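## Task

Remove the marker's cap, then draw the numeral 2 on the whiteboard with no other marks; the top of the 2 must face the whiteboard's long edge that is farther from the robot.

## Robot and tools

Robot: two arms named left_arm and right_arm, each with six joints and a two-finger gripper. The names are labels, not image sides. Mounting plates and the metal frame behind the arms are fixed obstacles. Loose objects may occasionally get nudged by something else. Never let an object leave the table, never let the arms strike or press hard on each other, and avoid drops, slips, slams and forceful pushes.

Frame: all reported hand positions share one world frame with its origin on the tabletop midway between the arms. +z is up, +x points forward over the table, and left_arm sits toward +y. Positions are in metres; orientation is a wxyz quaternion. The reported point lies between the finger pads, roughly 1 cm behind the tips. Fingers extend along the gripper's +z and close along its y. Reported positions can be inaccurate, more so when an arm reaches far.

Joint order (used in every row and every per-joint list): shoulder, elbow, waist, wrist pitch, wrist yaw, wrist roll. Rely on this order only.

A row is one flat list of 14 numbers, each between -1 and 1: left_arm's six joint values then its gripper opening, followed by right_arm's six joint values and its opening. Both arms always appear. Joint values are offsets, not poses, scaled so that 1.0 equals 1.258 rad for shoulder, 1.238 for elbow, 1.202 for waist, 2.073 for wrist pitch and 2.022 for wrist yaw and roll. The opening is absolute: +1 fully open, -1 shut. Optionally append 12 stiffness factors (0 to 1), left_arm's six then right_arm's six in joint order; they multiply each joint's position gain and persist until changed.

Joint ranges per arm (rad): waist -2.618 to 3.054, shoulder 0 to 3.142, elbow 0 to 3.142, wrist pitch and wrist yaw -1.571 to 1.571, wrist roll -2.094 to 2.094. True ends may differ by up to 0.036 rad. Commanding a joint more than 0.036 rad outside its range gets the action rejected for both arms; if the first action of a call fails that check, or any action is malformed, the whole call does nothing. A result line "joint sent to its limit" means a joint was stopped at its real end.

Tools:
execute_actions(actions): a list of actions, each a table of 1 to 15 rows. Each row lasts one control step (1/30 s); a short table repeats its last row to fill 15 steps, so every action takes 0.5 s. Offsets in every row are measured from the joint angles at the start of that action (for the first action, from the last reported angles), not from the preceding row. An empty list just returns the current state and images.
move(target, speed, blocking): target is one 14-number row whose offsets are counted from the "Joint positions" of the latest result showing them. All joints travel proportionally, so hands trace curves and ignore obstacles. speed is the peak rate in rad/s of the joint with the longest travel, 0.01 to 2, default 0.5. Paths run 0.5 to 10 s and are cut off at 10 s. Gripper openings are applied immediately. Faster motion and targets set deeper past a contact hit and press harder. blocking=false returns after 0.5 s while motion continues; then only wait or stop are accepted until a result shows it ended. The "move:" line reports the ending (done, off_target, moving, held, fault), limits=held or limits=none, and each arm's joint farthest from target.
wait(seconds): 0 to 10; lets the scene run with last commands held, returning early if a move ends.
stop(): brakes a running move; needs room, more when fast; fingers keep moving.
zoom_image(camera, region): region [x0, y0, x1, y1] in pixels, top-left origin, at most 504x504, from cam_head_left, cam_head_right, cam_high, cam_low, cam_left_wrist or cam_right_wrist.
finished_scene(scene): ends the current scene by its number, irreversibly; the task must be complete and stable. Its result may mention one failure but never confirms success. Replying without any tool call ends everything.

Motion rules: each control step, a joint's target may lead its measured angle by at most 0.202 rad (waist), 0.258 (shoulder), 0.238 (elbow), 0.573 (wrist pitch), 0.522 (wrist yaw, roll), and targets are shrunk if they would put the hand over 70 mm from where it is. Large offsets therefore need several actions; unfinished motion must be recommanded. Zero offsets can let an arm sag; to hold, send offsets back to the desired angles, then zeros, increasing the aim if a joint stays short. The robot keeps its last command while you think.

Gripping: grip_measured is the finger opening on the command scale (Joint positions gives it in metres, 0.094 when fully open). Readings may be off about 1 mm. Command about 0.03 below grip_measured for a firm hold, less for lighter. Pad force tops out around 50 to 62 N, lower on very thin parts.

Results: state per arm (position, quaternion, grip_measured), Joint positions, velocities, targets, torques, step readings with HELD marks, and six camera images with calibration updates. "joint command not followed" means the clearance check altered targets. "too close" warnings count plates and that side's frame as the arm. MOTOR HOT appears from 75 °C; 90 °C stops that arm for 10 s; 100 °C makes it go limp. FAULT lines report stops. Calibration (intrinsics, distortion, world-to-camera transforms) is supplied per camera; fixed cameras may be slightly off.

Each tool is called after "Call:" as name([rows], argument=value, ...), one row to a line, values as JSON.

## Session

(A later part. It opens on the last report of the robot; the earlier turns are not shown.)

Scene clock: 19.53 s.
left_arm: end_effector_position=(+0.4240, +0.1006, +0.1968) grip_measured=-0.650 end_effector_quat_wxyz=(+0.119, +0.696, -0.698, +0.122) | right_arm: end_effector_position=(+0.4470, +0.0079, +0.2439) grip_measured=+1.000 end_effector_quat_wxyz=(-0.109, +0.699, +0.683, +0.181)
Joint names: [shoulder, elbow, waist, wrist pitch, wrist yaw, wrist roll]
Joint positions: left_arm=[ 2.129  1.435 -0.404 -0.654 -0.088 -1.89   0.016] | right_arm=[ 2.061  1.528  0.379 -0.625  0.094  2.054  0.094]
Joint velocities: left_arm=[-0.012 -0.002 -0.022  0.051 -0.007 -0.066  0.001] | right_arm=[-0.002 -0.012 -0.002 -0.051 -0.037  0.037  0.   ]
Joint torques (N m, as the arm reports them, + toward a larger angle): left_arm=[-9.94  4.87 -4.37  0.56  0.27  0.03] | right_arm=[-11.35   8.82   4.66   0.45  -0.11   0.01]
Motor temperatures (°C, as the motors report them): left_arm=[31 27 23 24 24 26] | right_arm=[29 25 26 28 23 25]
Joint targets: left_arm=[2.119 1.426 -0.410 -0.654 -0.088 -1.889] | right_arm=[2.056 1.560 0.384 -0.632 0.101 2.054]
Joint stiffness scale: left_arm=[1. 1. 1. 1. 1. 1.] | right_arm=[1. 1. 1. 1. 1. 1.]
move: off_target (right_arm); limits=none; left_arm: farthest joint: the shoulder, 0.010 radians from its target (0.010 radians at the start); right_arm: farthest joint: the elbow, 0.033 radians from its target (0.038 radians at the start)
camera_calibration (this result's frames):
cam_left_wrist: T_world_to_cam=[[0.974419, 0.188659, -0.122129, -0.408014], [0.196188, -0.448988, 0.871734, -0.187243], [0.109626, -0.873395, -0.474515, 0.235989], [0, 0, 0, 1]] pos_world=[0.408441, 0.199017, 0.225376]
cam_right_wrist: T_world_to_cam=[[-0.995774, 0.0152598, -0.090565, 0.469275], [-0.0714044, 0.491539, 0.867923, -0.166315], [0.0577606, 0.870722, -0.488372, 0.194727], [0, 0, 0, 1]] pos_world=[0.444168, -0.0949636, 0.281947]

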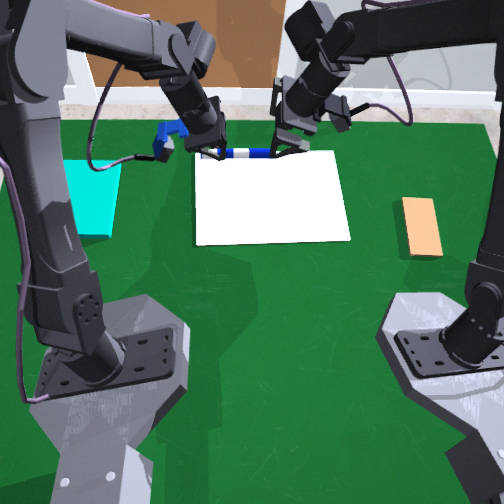

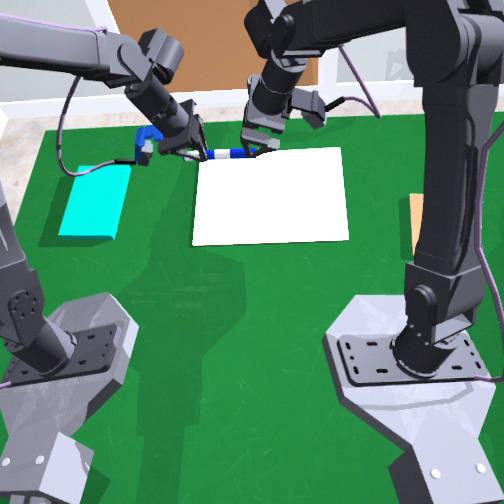

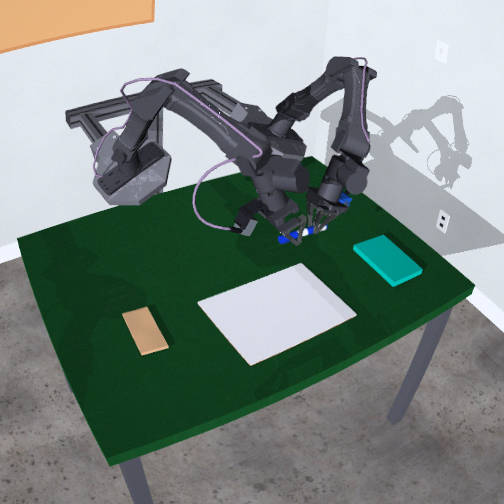

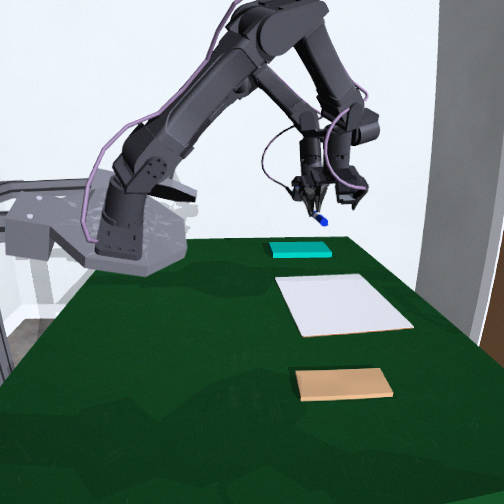

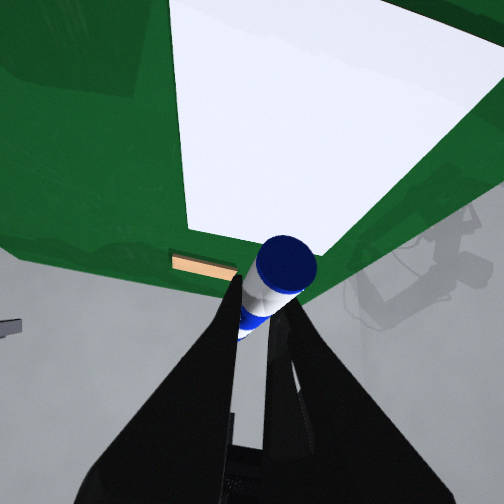

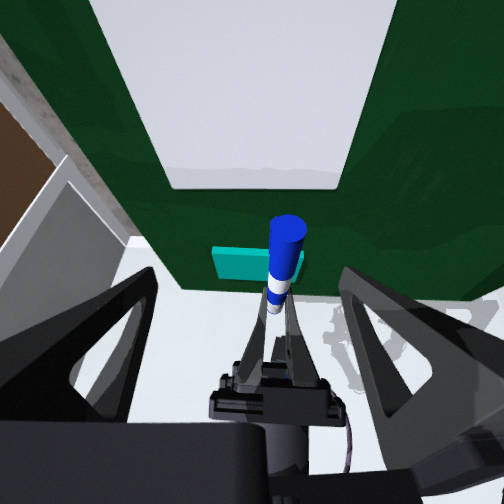

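Call:
move(target=[-0.008,-0.008,-0.005,0,0,0,-0.7,0.095,0.03,0,-0.005,0.004,0,0.3], speed=0.3)

Scene clock: 20.77 s.
left_arm: end_effector_position=(+0.4240, +0.1006, +0.1968) grip_measured=-0.650 end_effector_quat_wxyz=(+0.119, +0.696, -0.698, +0.122) | right_arm: end_effector_position=(+0.4219, +0.0178, +0.1945) grip_measured=+0.303 end_effector_quat_wxyz=(-0.126, +0.693, +0.698, +0.125)
Joint names: [shoulder, elbow, waist, wrist pitch, wrist yaw, wrist roll]
Joint positions: left_arm=[ 2.129  1.435 -0.404 -0.654 -0.088 -1.89   0.016] | right_arm=[ 2.185  1.534  0.379 -0.627  0.094  2.054  0.061]
Joint velocities: left_arm=[-0.002  0.002 -0.017  0.022  0.007  0.007 -0.   ] | right_arm=[-0.007  0.012 -0.007  0.007  0.037  0.037 -0.001]
Joint torques (N m, as the arm reports them, + toward a larger angle): left_arm=[-9.93  4.91 -4.38  0.55  0.29  0.03] | right_arm=[-11.61   8.23   4.58   0.25  -0.08   0.01]
Motor temperatures (°C, as the motors report them): left_arm=[31 27 23 24 24 26] | right_arm=[29 25 26 28 23 25]
Joint targets: left_arm=[2.119 1.426 -0.410 -0.654 -0.088 -1.890] | right_arm=[2.181 1.565 0.379 -0.635 0.102 2.054]
Joint stiffness scale: left_arm=[1. 1. 1. 1. 1. 1.] | right_arm=[1. 1. 1. 1. 1. 1.]
move: off_target (right_arm); limits=none; left_arm: farthest joint: the shoulder, 0.010 radians from its target (0.010 radians at the start); right_arm: farthest joint: the elbow, 0.032 radians from its target (0.038 radians at the start)
camera_calibration (this result's frames):
cam_left_wrist: T_world_to_cam=[[0.974419, 0.188659, -0.122129, -0.408014], [0.196188, -0.448988, 0.871734, -0.187243], [0.109626, -0.873395, -0.474515, 0.235989], [0, 0, 0, 1]] pos_world=[0.408441, 0.199017, 0.225376]
cam_right_wrist: T_world_to_cam=[[-0.999386, -0.0346985, 0.00477773, 0.423508], [-0.0146379, 0.53768, 0.843022, -0.150037], [-0.0318205, 0.842434, -0.537858, 0.211395], [0, 0, 0, 1]] pos_world=[0.427779, -0.0827199, 0.238162]

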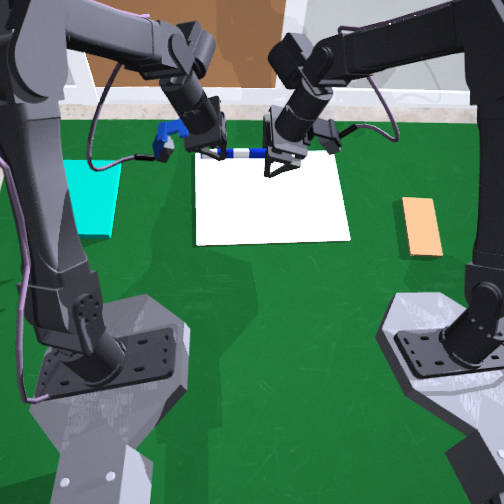

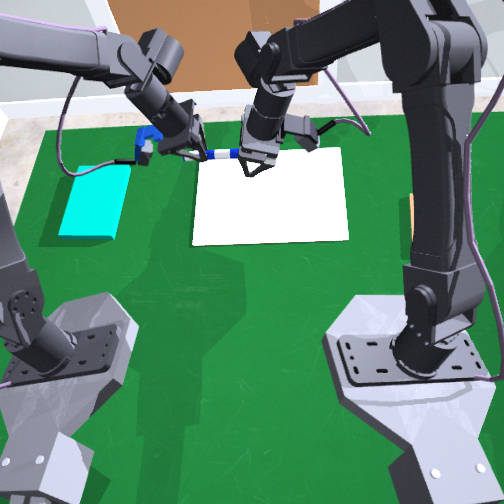

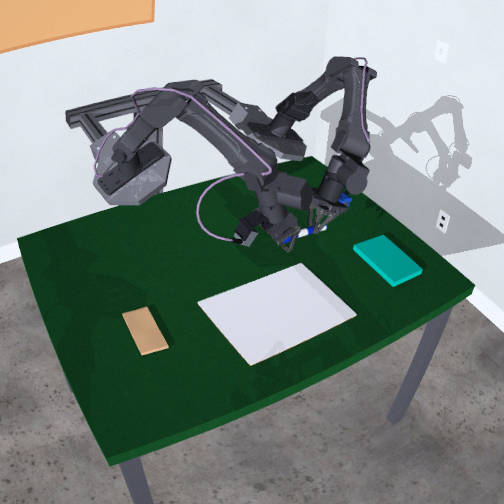

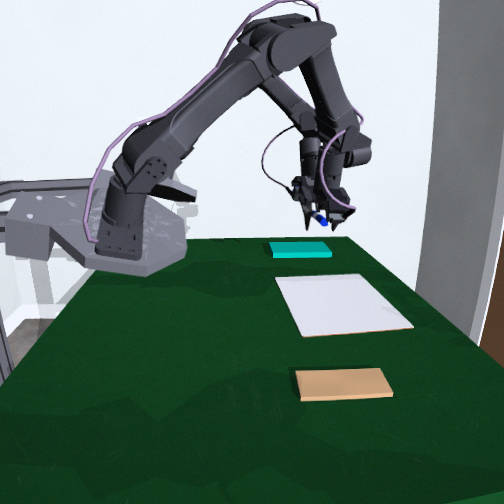

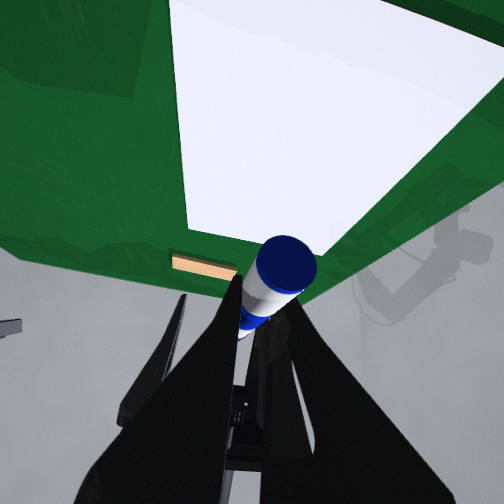

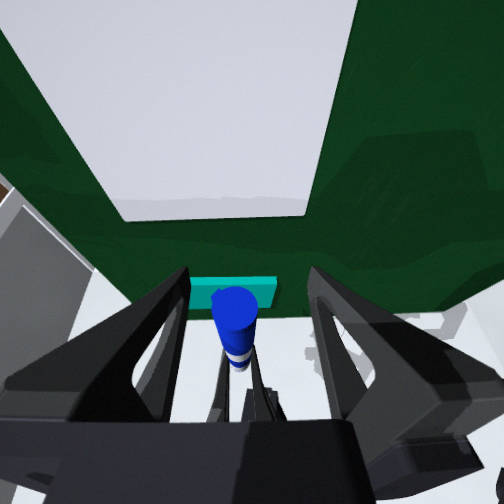

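Call:
execute_actions([
  [[-0.008,-0.008,-0.005,0,0,0,-0.7,-0.01,0.03,0,0,0,0,-0.3]],
  [[-0.008,-0.008,-0.005,0,0,0,-0.7,-0.01,0.03,0,0,0,0,-0.7]],
  [[0,0,0,0,0,0,-0.7,0,0,0,0,0,0,-0.7]],
])

Call:
zoom_image(camera="cam_low", region=[270,160,380,250])

Scene clock: 22.57 s.
left_arm: end_effector_position=(+0.4227, +0.1004, +0.1966) grip_measured=-0.650 end_effector_quat_wxyz=(+0.120, +0.694, -0.700, +0.121) | right_arm: end_effector_position=(+0.4253, +0.0174, +0.1951) grip_measured=-0.647 end_effector_quat_wxyz=(-0.123, +0.695, +0.697, +0.129)
Joint names: [shoulder, elbow, waist, wrist pitch, wrist yaw, wrist roll]
Joint positions: left_arm=[ 2.129  1.434 -0.404 -0.656 -0.086 -1.886  0.016] | right_arm=[ 2.185  1.538  0.376 -0.622  0.096  2.053  0.017]
Joint velocities: left_arm=[-0.012  0.022 -0.007 -0.007 -0.037  0.007 -0.002] | right_arm=[ 0.002 -0.012  0.002 -0.051 -0.022 -0.007  0.   ]
Joint torques (N m, as the arm reports them, + toward a larger angle): left_arm=[-9.21  5.62 -3.95  0.54  0.28  0.02] | right_arm=[-11.26   5.68   4.5    0.37  -0.18   0.03]
Motor temperatures (°C, as the motors report them): left_arm=[31 27 23 24 24 26] | right_arm=[30 25 26 28 23 25]
Joint targets: left_arm=[2.129 1.434 -0.404 -0.656 -0.086 -1.887] | right_arm=[2.185 1.538 0.376 -0.622 0.096 2.053]
Joint stiffness scale: left_arm=[1. 1. 1. 1. 1. 1.] | right_arm=[1. 1. 1. 1. 1. 1.]
Step readings (joint positions; steps 1 to 15: 1st action; 16 to 30: 2nd action; 31 to 45: 3rd action):
0: left_arm=[2.129 1.435 -0.404 -0.654 -0.088 -1.890] | right_arm=[2.185 1.534 0.379 -0.627 0.094 2.054]
1: left_arm=[2.129 1.435 -0.404 -0.654 -0.088 -1.890] | right_arm=[2.185 1.534 0.379 -0.627 0.094 2.054]
2: left_arm=[2.129 1.435 -0.404 -0.654 -0.088 -1.890] | right_arm=[2.185 1.534 0.379 -0.627 0.094 2.054]
4: left_arm=[2.129 1.435 -0.404 -0.654 -0.088 -1.890] | right_arm=[2.185 1.534 0.379 -0.627 0.094 2.054]
8: left_arm=[2.129 1.435 -0.404 -0.654 -0.088 -1.890] | right_arm=[2.185 1.534 0.379 -0.627 0.094 2.054]
15: left_arm=[2.129 1.435 -0.404 -0.654 -0.088 -1.890] | right_arm=[2.185 1.534 0.379 -0.627 0.094 2.054]
16: left_arm=[2.129 1.435 -0.404 -0.654 -0.088 -1.889] | right_arm=[2.185 1.534 0.379 -0.627 0.095 2.054]
17: left_arm=[2.129 1.435 -0.404 -0.662 -0.087 -1.886] | right_arm=[2.185 1.535 0.378 -0.621 0.097 2.054]
19: left_arm=[2.129 1.434 -0.404 -0.658 -0.086 -1.887] | right_arm=[2.185 1.537 0.376 -0.622 0.096 2.054]
23: left_arm=[2.129 1.434 -0.404 -0.656 -0.086 -1.887] | right_arm=[2.185 1.538 0.376 -0.622 0.096 2.053]
30: left_arm=[2.129 1.434 -0.404 -0.656 -0.086 -1.887] | right_arm=[2.185 1.538 0.376 -0.622 0.096 2.053]
31: left_arm=[2.129 1.434 -0.404 -0.656 -0.086 -1.886] | right_arm=[2.185 1.538 0.376 -0.622 0.096 2.053]
32: left_arm=[2.129 1.434 -0.404 -0.656 -0.086 -1.886] | right_arm=[2.185 1.538 0.376 -0.622 0.096 2.053]
34: left_arm=[2.129 1.434 -0.404 -0.656 -0.086 -1.886] | right_arm=[2.185 1.538 0.376 -0.622 0.096 2.053]
38: left_arm=[2.129 1.434 -0.404 -0.656 -0.086 -1.886] | right_arm=[2.185 1.538 0.376 -0.622 0.096 2.053]
45: Joint positions above
camera_calibration (this result's frames):
cam_left_wrist: T_world_to_cam=[[0.975078, 0.183228, -0.125101, -0.405957], [0.196201, -0.448901, 0.871776, -0.186954], [0.103576, -0.874594, -0.473663, 0.238392], [0, 0, 0, 1]] pos_world=[0.407829, 0.198955, 0.225113]
cam_right_wrist: T_world_to_cam=[[-0.999574, -0.0290384, -0.0028674, 0.428326], [-0.0179995, 0.53626, 0.843861, -0.149023], [-0.0229667, 0.843553, -0.536554, 0.208094], [0, 0, 0, 1]] pos_world=[0.43024, -0.0831857, 0.238637]

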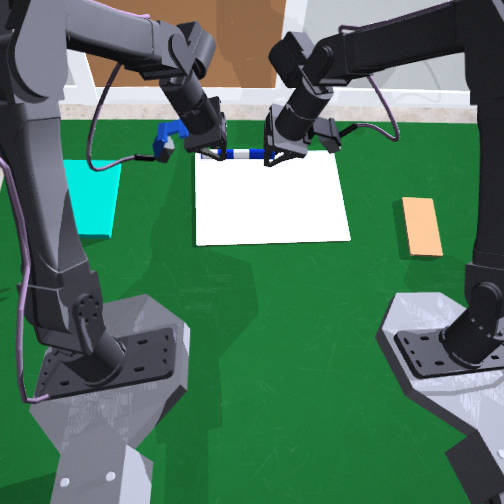

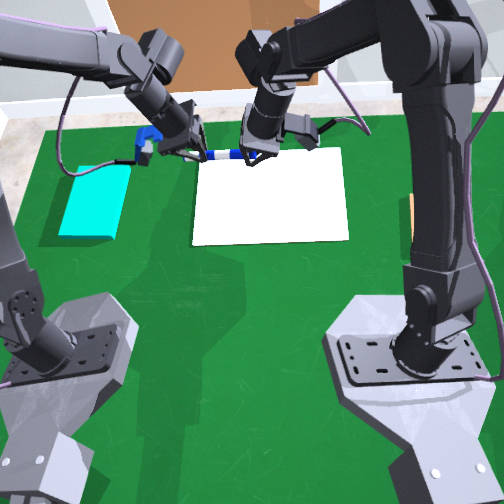

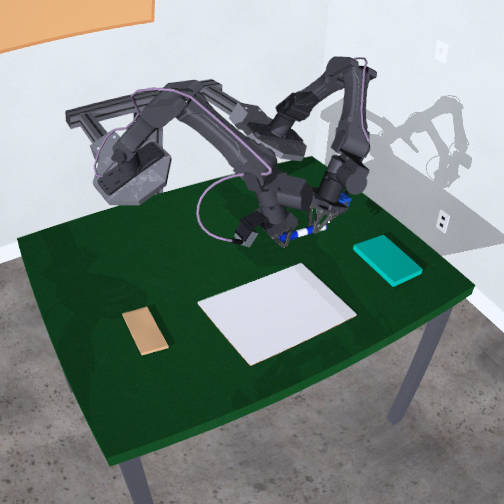

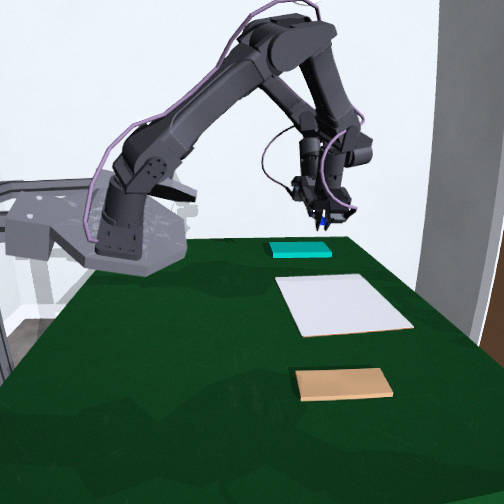

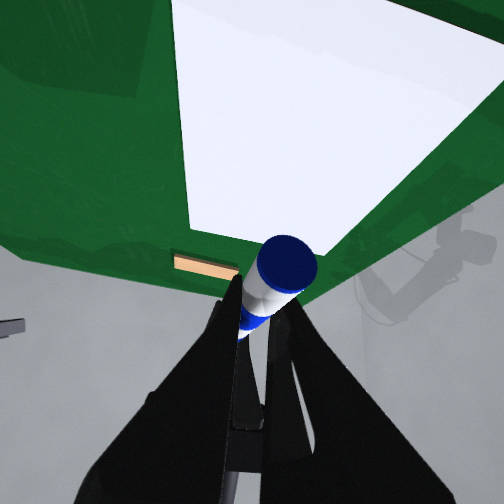

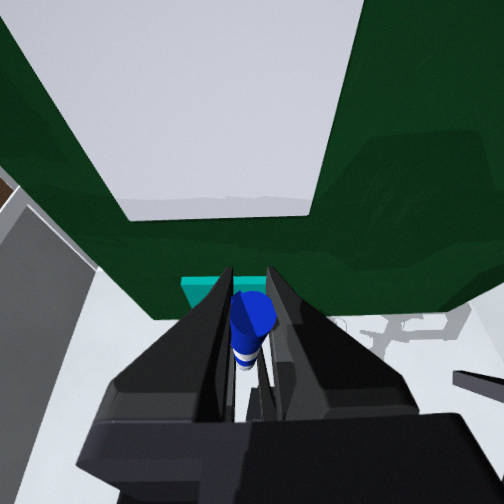

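Region (270, 160, 380, 250) of cam_low's 504x504 image, scaled by 4.582, with more detail than that image has; it fills the top 412 rows of this view, and the rest is white.

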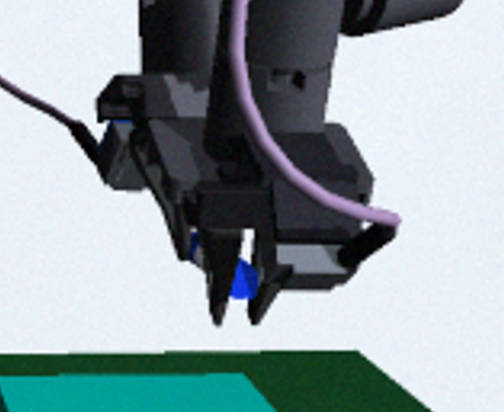

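Call:
move(target=[0,0,0,0,0,0,-0.7,-0.14,-0.154,-0.105,0.012,0,-0.04,-0.7], speed=0.15)

Scene clock: 24.97 s.
left_arm: end_effector_position=(+0.4264, +0.1006, +0.1951) grip_measured=-0.650 end_effector_quat_wxyz=(+0.119, +0.695, -0.697, +0.128) | right_arm: end_effector_position=(+0.4216, -0.0557, +0.1856) grip_measured=-0.647 end_effector_quat_wxyz=(-0.114, +0.717, +0.678, +0.115)
Joint names: [shoulder, elbow, waist, wrist pitch, wrist yaw, wrist roll]
Joint positions: left_arm=[ 2.132  1.434 -0.398 -0.64  -0.081 -1.882  0.016] | right_arm=[ 2.044  1.359  0.236 -0.583  0.087  1.979  0.017]
Joint velocities: left_arm=[-0.007 -0.007 -0.002  0.022  0.037  0.007 -0.001] | right_arm=[-0.017 -0.007 -0.012  0.037 -0.007 -0.037 -0.   ]
Joint torques (N m, as the arm reports them, + toward a larger angle): left_arm=[-9.5   5.62 -4.54  0.37  0.2  -0.01] | right_arm=[-13.37   4.33   5.13   0.14  -0.05  -0.05]
Motor temperatures (°C, as the motors report them): left_arm=[31 27 23 24 24 26] | right_arm=[31 25 27 28 23 25]
Joint targets: left_arm=[2.129 1.434 -0.404 -0.656 -0.086 -1.886] | right_arm=[2.009 1.347 0.250 -0.597 0.097 1.973]
Joint stiffness scale: left_arm=[1. 1. 1. 1. 1. 1.] | right_arm=[1. 1. 1. 1. 1. 1.]
move: off_target (right_arm); limits=none; left_arm: farthest joint: the wrist pitch, 0.016 radians from its target (0.000 radians at the start); right_arm: farthest joint: the shoulder, 0.035 radians from its target (0.177 radians at the start)
camera_calibration (this result's frames):
cam_left_wrist: T_world_to_cam=[[0.974872, 0.189335, -0.117378, -0.411812], [0.191272, -0.441317, 0.876729, -0.18594], [0.114195, -0.87715, -0.466442, 0.231757], [0, 0, 0, 1]] pos_world=[0.410564, 0.199197, 0.222783]
cam_right_wrist: T_world_to_cam=[[-0.999512, 0.0280461, 0.0137328, 0.422538], [0.0271644, 0.56395, 0.825362, -0.115912], [0.0154036, 0.825333, -0.564437, 0.252517], [0, 0, 0, 1]] pos_world=[0.421591, -0.154893, 0.232397]

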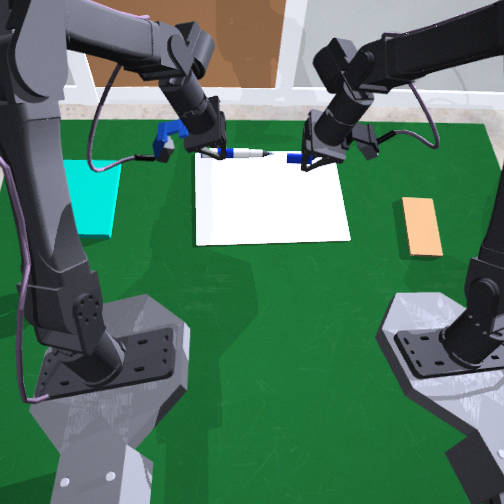

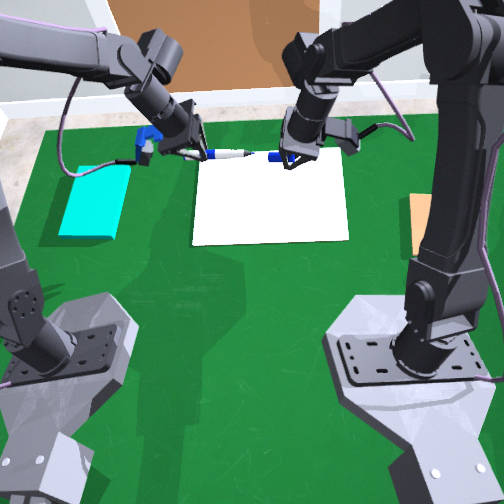

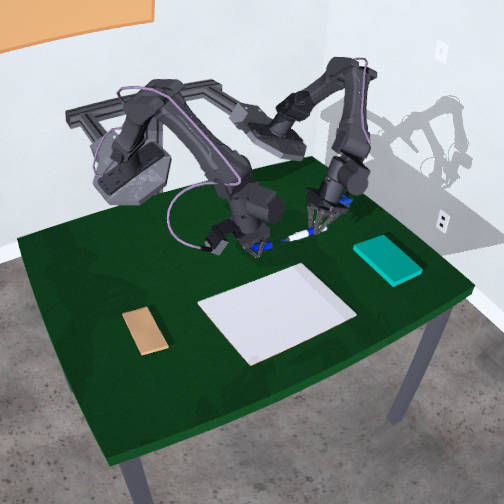

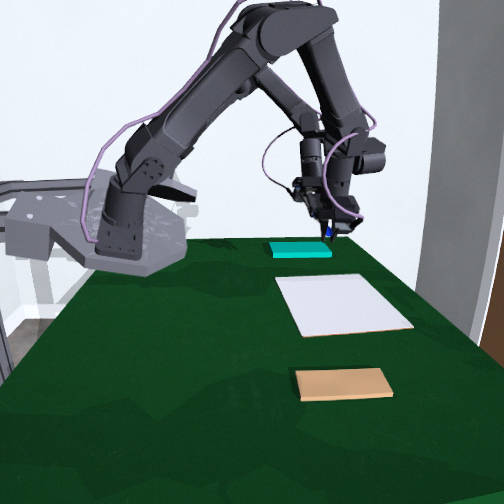

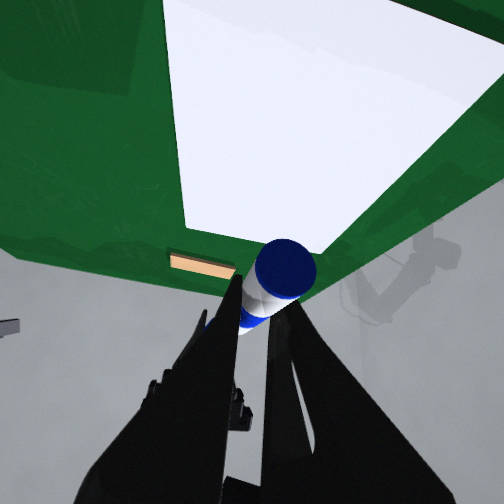

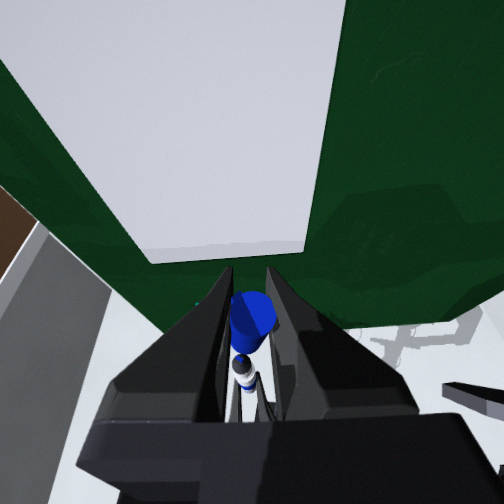

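Call:
move(target=[-0.05,-0.1,0,0.3,0.04,0.9,-0.7,-0.22,0,-0.6,0,0,-0.3,-0.7], speed=1.0)

Scene clock: 31.33 s.
left_arm: end_effector_position=(+0.5287, +0.0709, +0.2419) grip_measured=-0.651 end_effector_quat_wxyz=(+0.280, +0.057, +0.925, -0.250) | right_arm: end_effector_position=(+0.4583, -0.3867, +0.1855) grip_measured=-0.647 end_effector_quat_wxyz=(+0.045, +0.762, +0.641, +0.081)
Joint names: [shoulder, elbow, waist, wrist pitch, wrist yaw, wrist roll]
Joint positions: left_arm=[ 2.089  1.326 -0.398 -0.024 -0.011 -0.072  0.016] | right_arm=[ 1.803  1.359 -0.486 -0.583  0.082  1.38   0.017]
Joint velocities: left_arm=[-0.002  0.002 -0.022  0.022 -0.051  0.022  0.   ] | right_arm=[ 0.012  0.002 -0.017  0.007  0.022 -0.007 -0.001]
Joint torques (N m, as the arm reports them, + toward a larger angle): left_arm=[-10.86   5.03  -4.03   1.52   0.45   0.15] | right_arm=[-14.03   5.85   1.75   0.37  -0.01  -0.09]
Motor temperatures (°C, as the motors report them): left_arm=[32 27 23 24 24 26] | right_arm=[32 25 27 28 23 25]
Joint targets: left_arm=[2.069 1.310 -0.398 -0.018 0.000 -0.063] | right_arm=[1.767 1.359 -0.485 -0.583 0.087 1.372]
Joint stiffness scale: left_arm=[1. 1. 1. 1. 1. 1.] | right_arm=[1. 1. 1. 1. 1. 1.]
move: off_target (right_arm); limits=none; left_arm: farthest joint: the shoulder, 0.020 radians from its target (0.063 radians at the start); right_arm: farthest joint: the shoulder, 0.036 radians from its target (0.277 radians at the start)
camera_calibration (this result's frames):
cam_left_wrist: T_world_to_cam=[[-0.0255128, -0.865579, 0.500122, -0.0460795], [-0.975271, 0.131418, 0.177697, 0.485629], [-0.219536, -0.483221, -0.847527, 0.456536], [0, 0, 0, 1]] pos_world=[0.57267, 0.116902, 0.323677]
cam_right_wrist: T_world_to_cam=[[-0.975922, 0.149573, -0.158756, 0.536754], [0.012996, 0.766425, 0.642202, 0.188656], [0.21773, 0.624676, -0.749915, 0.389218], [0, 0, 0, 1]] pos_world=[0.436634, -0.46801, 0.255938]

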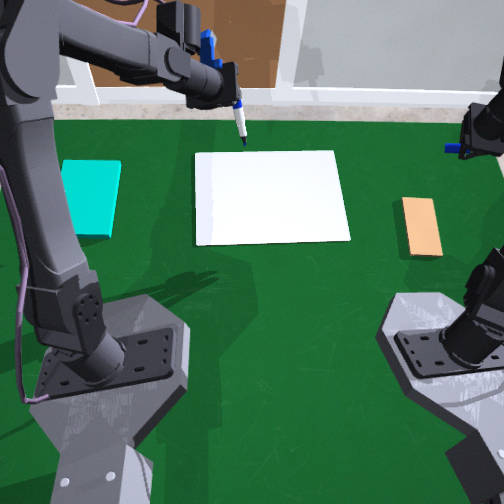

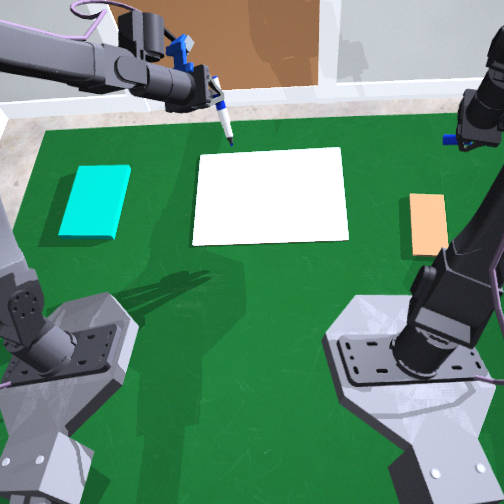

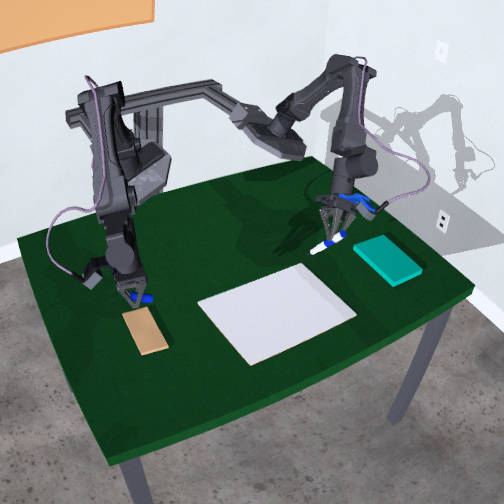

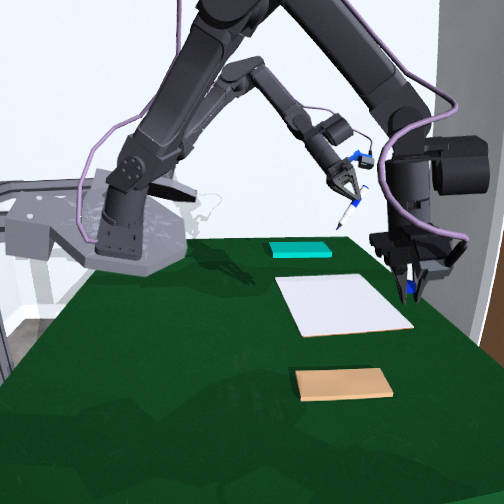

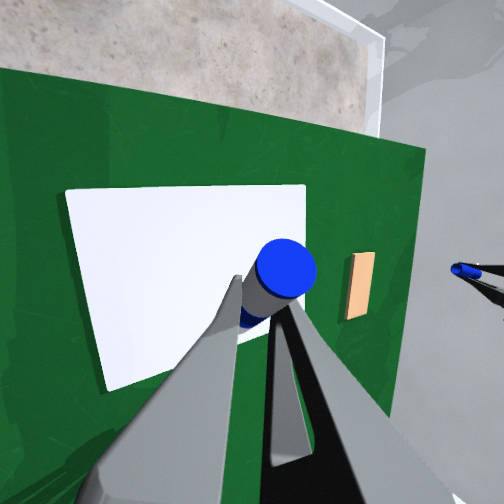

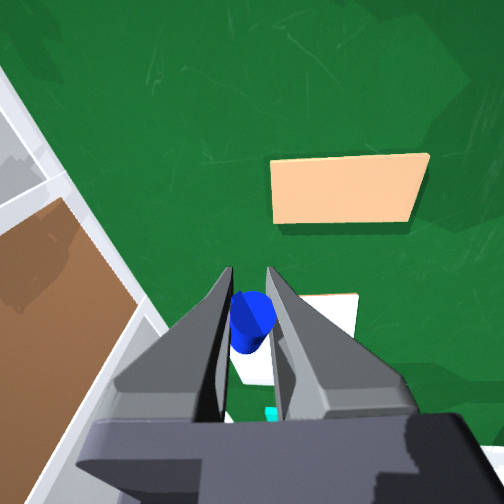

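Call:
move(target=[0.21,-0.26,-0.016,0.40,0.005,0.285,-0.7,-0.02,0,0,0,0,0,-0.7], speed=0.7)

Call:
zoom_image(camera="cam_low", region=[260,170,400,310])

Scene clock: 33.57 s.
left_arm: end_effector_position=(+0.4978, +0.0415, +0.1617) grip_measured=-0.651 end_effector_quat_wxyz=(+0.452, +0.275, +0.836, -0.145) | right_arm: end_effector_position=(+0.4584, -0.3864, +0.1855) grip_measured=-0.647 end_effector_quat_wxyz=(+0.044, +0.762, +0.641, +0.082)
Joint names: [shoulder, elbow, waist, wrist pitch, wrist yaw, wrist roll]
Joint positions: left_arm=[ 2.35   1.016 -0.404  0.799 -0.011  0.497  0.016] | right_arm=[ 1.803  1.359 -0.486 -0.583  0.081  1.38   0.017]
Joint velocities: left_arm=[-0.007 -0.007 -0.007 -0.066  0.037  0.037  0.001] | right_arm=[ 0.007 -0.017  0.017 -0.051  0.095  0.051 -0.   ]
Joint torques (N m, as the arm reports them, + toward a larger angle): left_arm=[-8.85  3.38 -5.04  1.79  0.44  0.08] | right_arm=[-13.14   5.88   1.61   0.36  -0.02   0.02]
Motor temperatures (°C, as the motors report them): left_arm=[32 27 23 24 24 26] | right_arm=[33 25 27 28 23 25]
Joint targets: left_arm=[2.353 1.005 -0.417 0.805 -0.001 0.504] | right_arm=[1.778 1.359 -0.486 -0.583 0.083 1.381]
Joint stiffness scale: left_arm=[1. 1. 1. 1. 1. 1.] | right_arm=[1. 1. 1. 1. 1. 1.]
move: off_target (right_arm); limits=none; left_arm: farthest joint: the waist, 0.013 radians from its target (0.019 radians at the start); right_arm: farthest joint: the shoulder, 0.025 radians from its target (0.025 radians at the start)
camera_calibration (this result's frames):
cam_left_wrist: T_world_to_cam=[[-0.438221, -0.886462, 0.148818, 0.23089], [-0.887279, 0.400102, -0.229466, 0.484475], [0.143871, -0.2326, -0.961872, 0.194781], [0, 0, 0, 1]] pos_world=[0.503022, 0.0561416, 0.264165]
cam_right_wrist: T_world_to_cam=[[-0.975859, 0.149561, -0.159158, 0.536867], [0.0123298, 0.7653, 0.643556, 0.188009], [0.218054, 0.626057, -0.748668, 0.389173], [0, 0, 0, 1]] pos_world=[0.436728, -0.467822, 0.255814]

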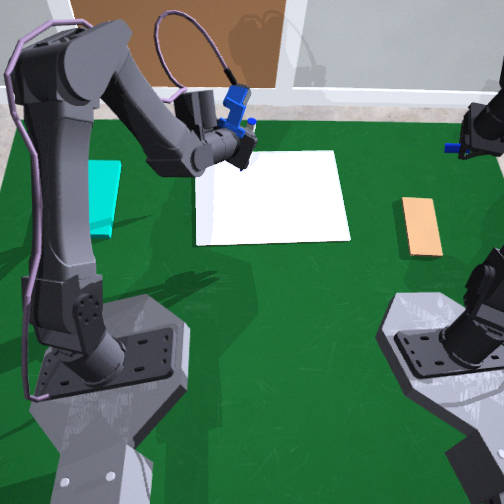

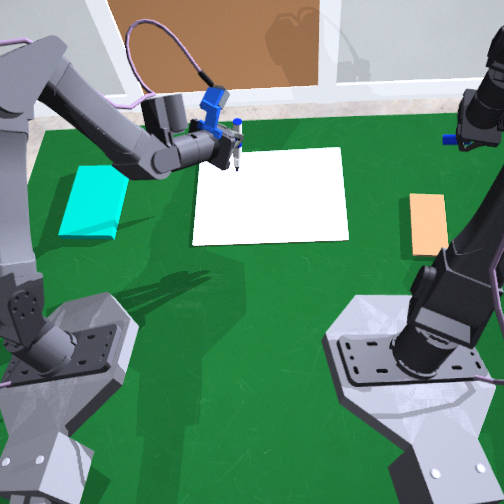

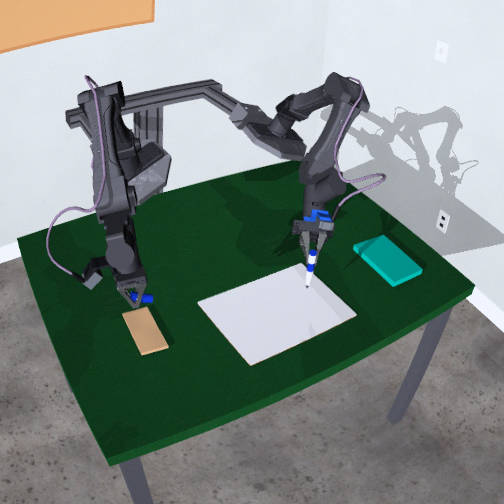

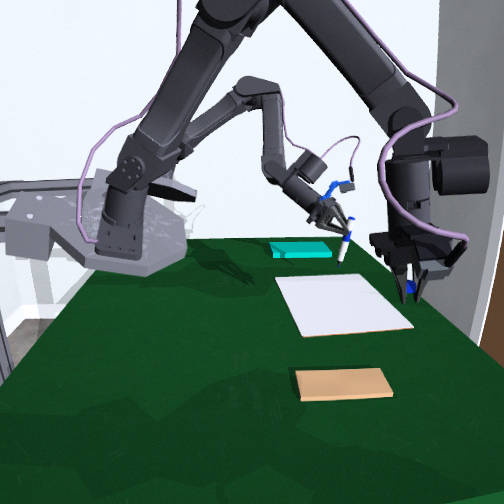

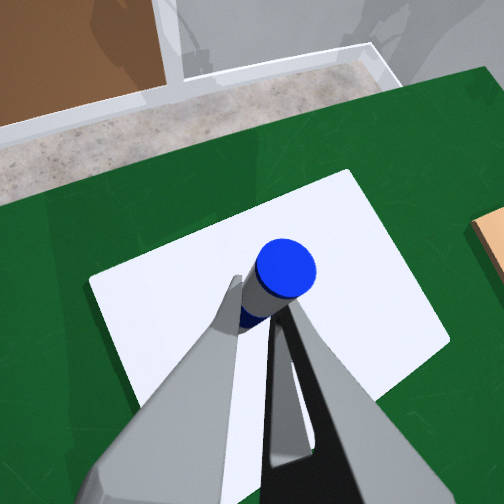

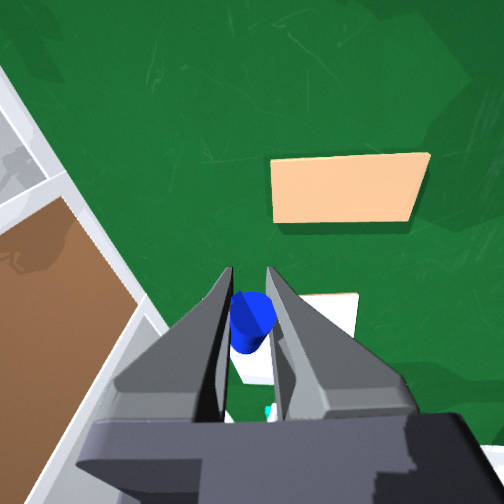

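Region (260, 170, 400, 310) of cam_low's 504x504 image, scaled by 3.600, with more detail than that image has.

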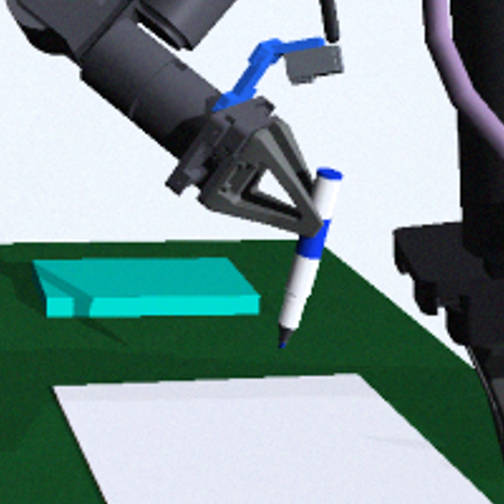

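Call:
move(target=[0.112,0.078,0.028,0.026,0.005,0,-0.7,-0.02,0,0,0,0,0,-0.7], speed=0.3)

Call:
zoom_image(camera="cam_low", region=[290,200,390,300])

Scene clock: 35.03 s.
left_arm: end_effector_position=(+0.5014, +0.0432, +0.1198) grip_measured=-0.651 end_effector_quat_wxyz=(+0.441, +0.265, +0.847, -0.136) | right_arm: end_effector_position=(+0.4586, -0.3861, +0.1856) grip_measured=-0.647 end_effector_quat_wxyz=(+0.044, +0.762, +0.641, +0.082)
Joint names: [shoulder, elbow, waist, wrist pitch, wrist yaw, wrist roll]
Joint positions: left_arm=[ 2.484  1.087 -0.368  0.847 -0.012  0.497  0.016] | right_arm=[ 1.803  1.359 -0.486 -0.583  0.079  1.38   0.017]
Joint velocities: left_arm=[ 0.012  0.007  0.002 -0.007 -0.022 -0.037 -0.   ] | right_arm=[ 0.007  0.012 -0.017  0.007  0.095  0.007  0.   ]
Joint torques (N m, as the arm reports them, + toward a larger angle): left_arm=[-8.99  5.5  -4.31  1.79  0.44  0.01] | right_arm=[-13.14   5.83   1.55   0.37  -0.03   0.02]
Motor temperatures (°C, as the motors report them): left_arm=[32 27 23 25 24 26] | right_arm=[33 25 27 28 23 25]
Joint targets: left_arm=[2.491 1.112 -0.370 0.853 -0.001 0.497] | right_arm=[1.778 1.359 -0.486 -0.583 0.081 1.380]
Joint stiffness scale: left_arm=[1. 1. 1. 1. 1. 1.] | right_arm=[1. 1. 1. 1. 1. 1.]
move: off_target (left_arm, right_arm); limits=none; left_arm: farthest joint: the elbow, 0.025 radians from its target (0.097 radians at the start); right_arm: farthest joint: the shoulder, 0.025 radians from its target (0.025 radians at the start)
camera_calibration (this result's frames):
cam_left_wrist: T_world_to_cam=[[-0.411042, -0.899595, 0.147556, 0.227302], [-0.902969, 0.379532, -0.201498, 0.482837], [0.125264, -0.216063, -0.968311, 0.163728], [0, 0, 0, 1]] pos_world=[0.508908, 0.056603, 0.22229]
cam_right_wrist: T_world_to_cam=[[-0.975795, 0.14955, -0.15956, 0.536981], [0.011663, 0.764172, 0.644907, 0.187362], [0.218377, 0.627436, -0.747419, 0.389127], [0, 0, 0, 1]] pos_world=[0.436822, -0.467635, 0.25569]

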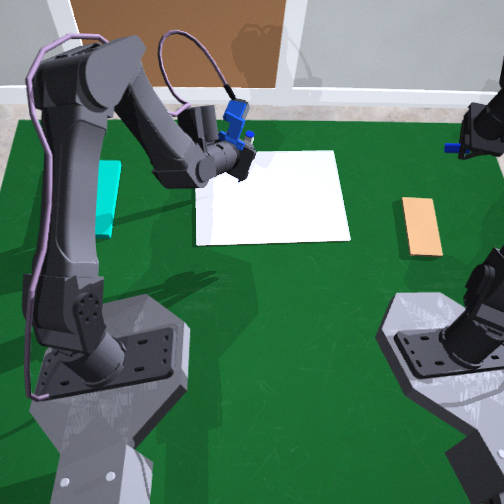

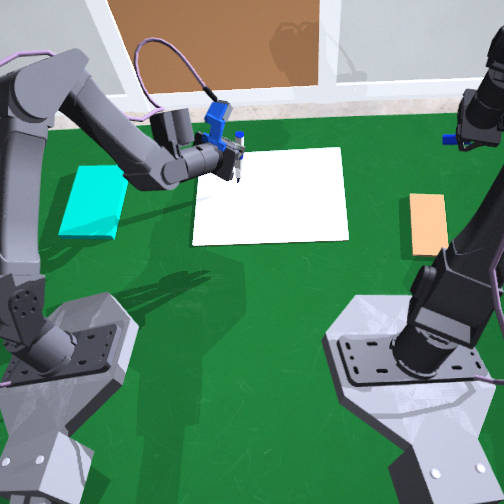

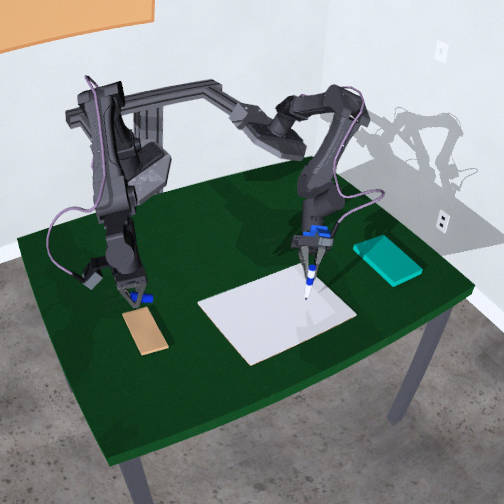

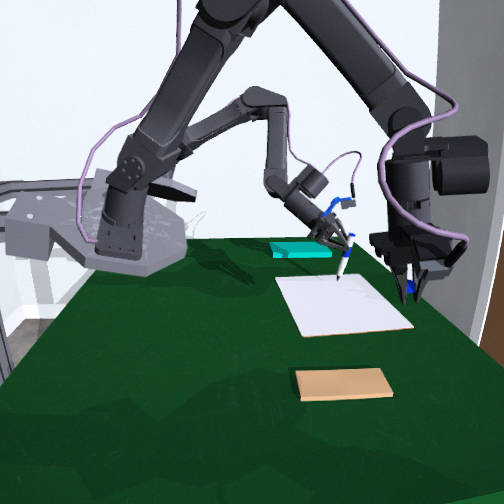

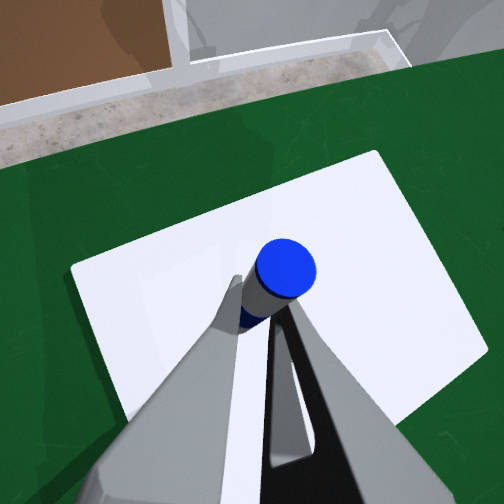

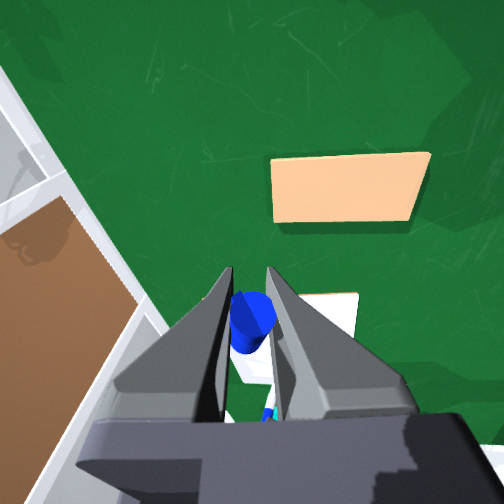

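Region (290, 200, 390, 300) of cam_low's 504x504 image, scaled by 5.040, with more detail than that image has.

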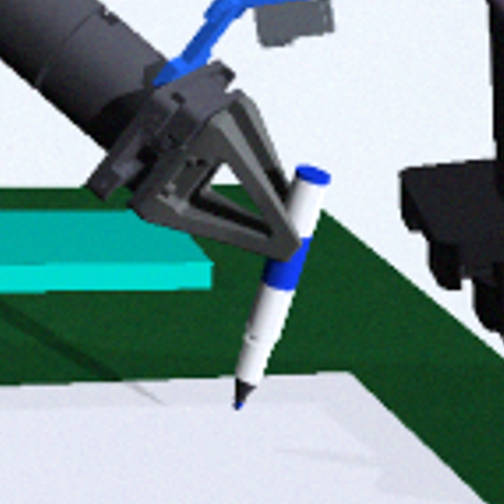

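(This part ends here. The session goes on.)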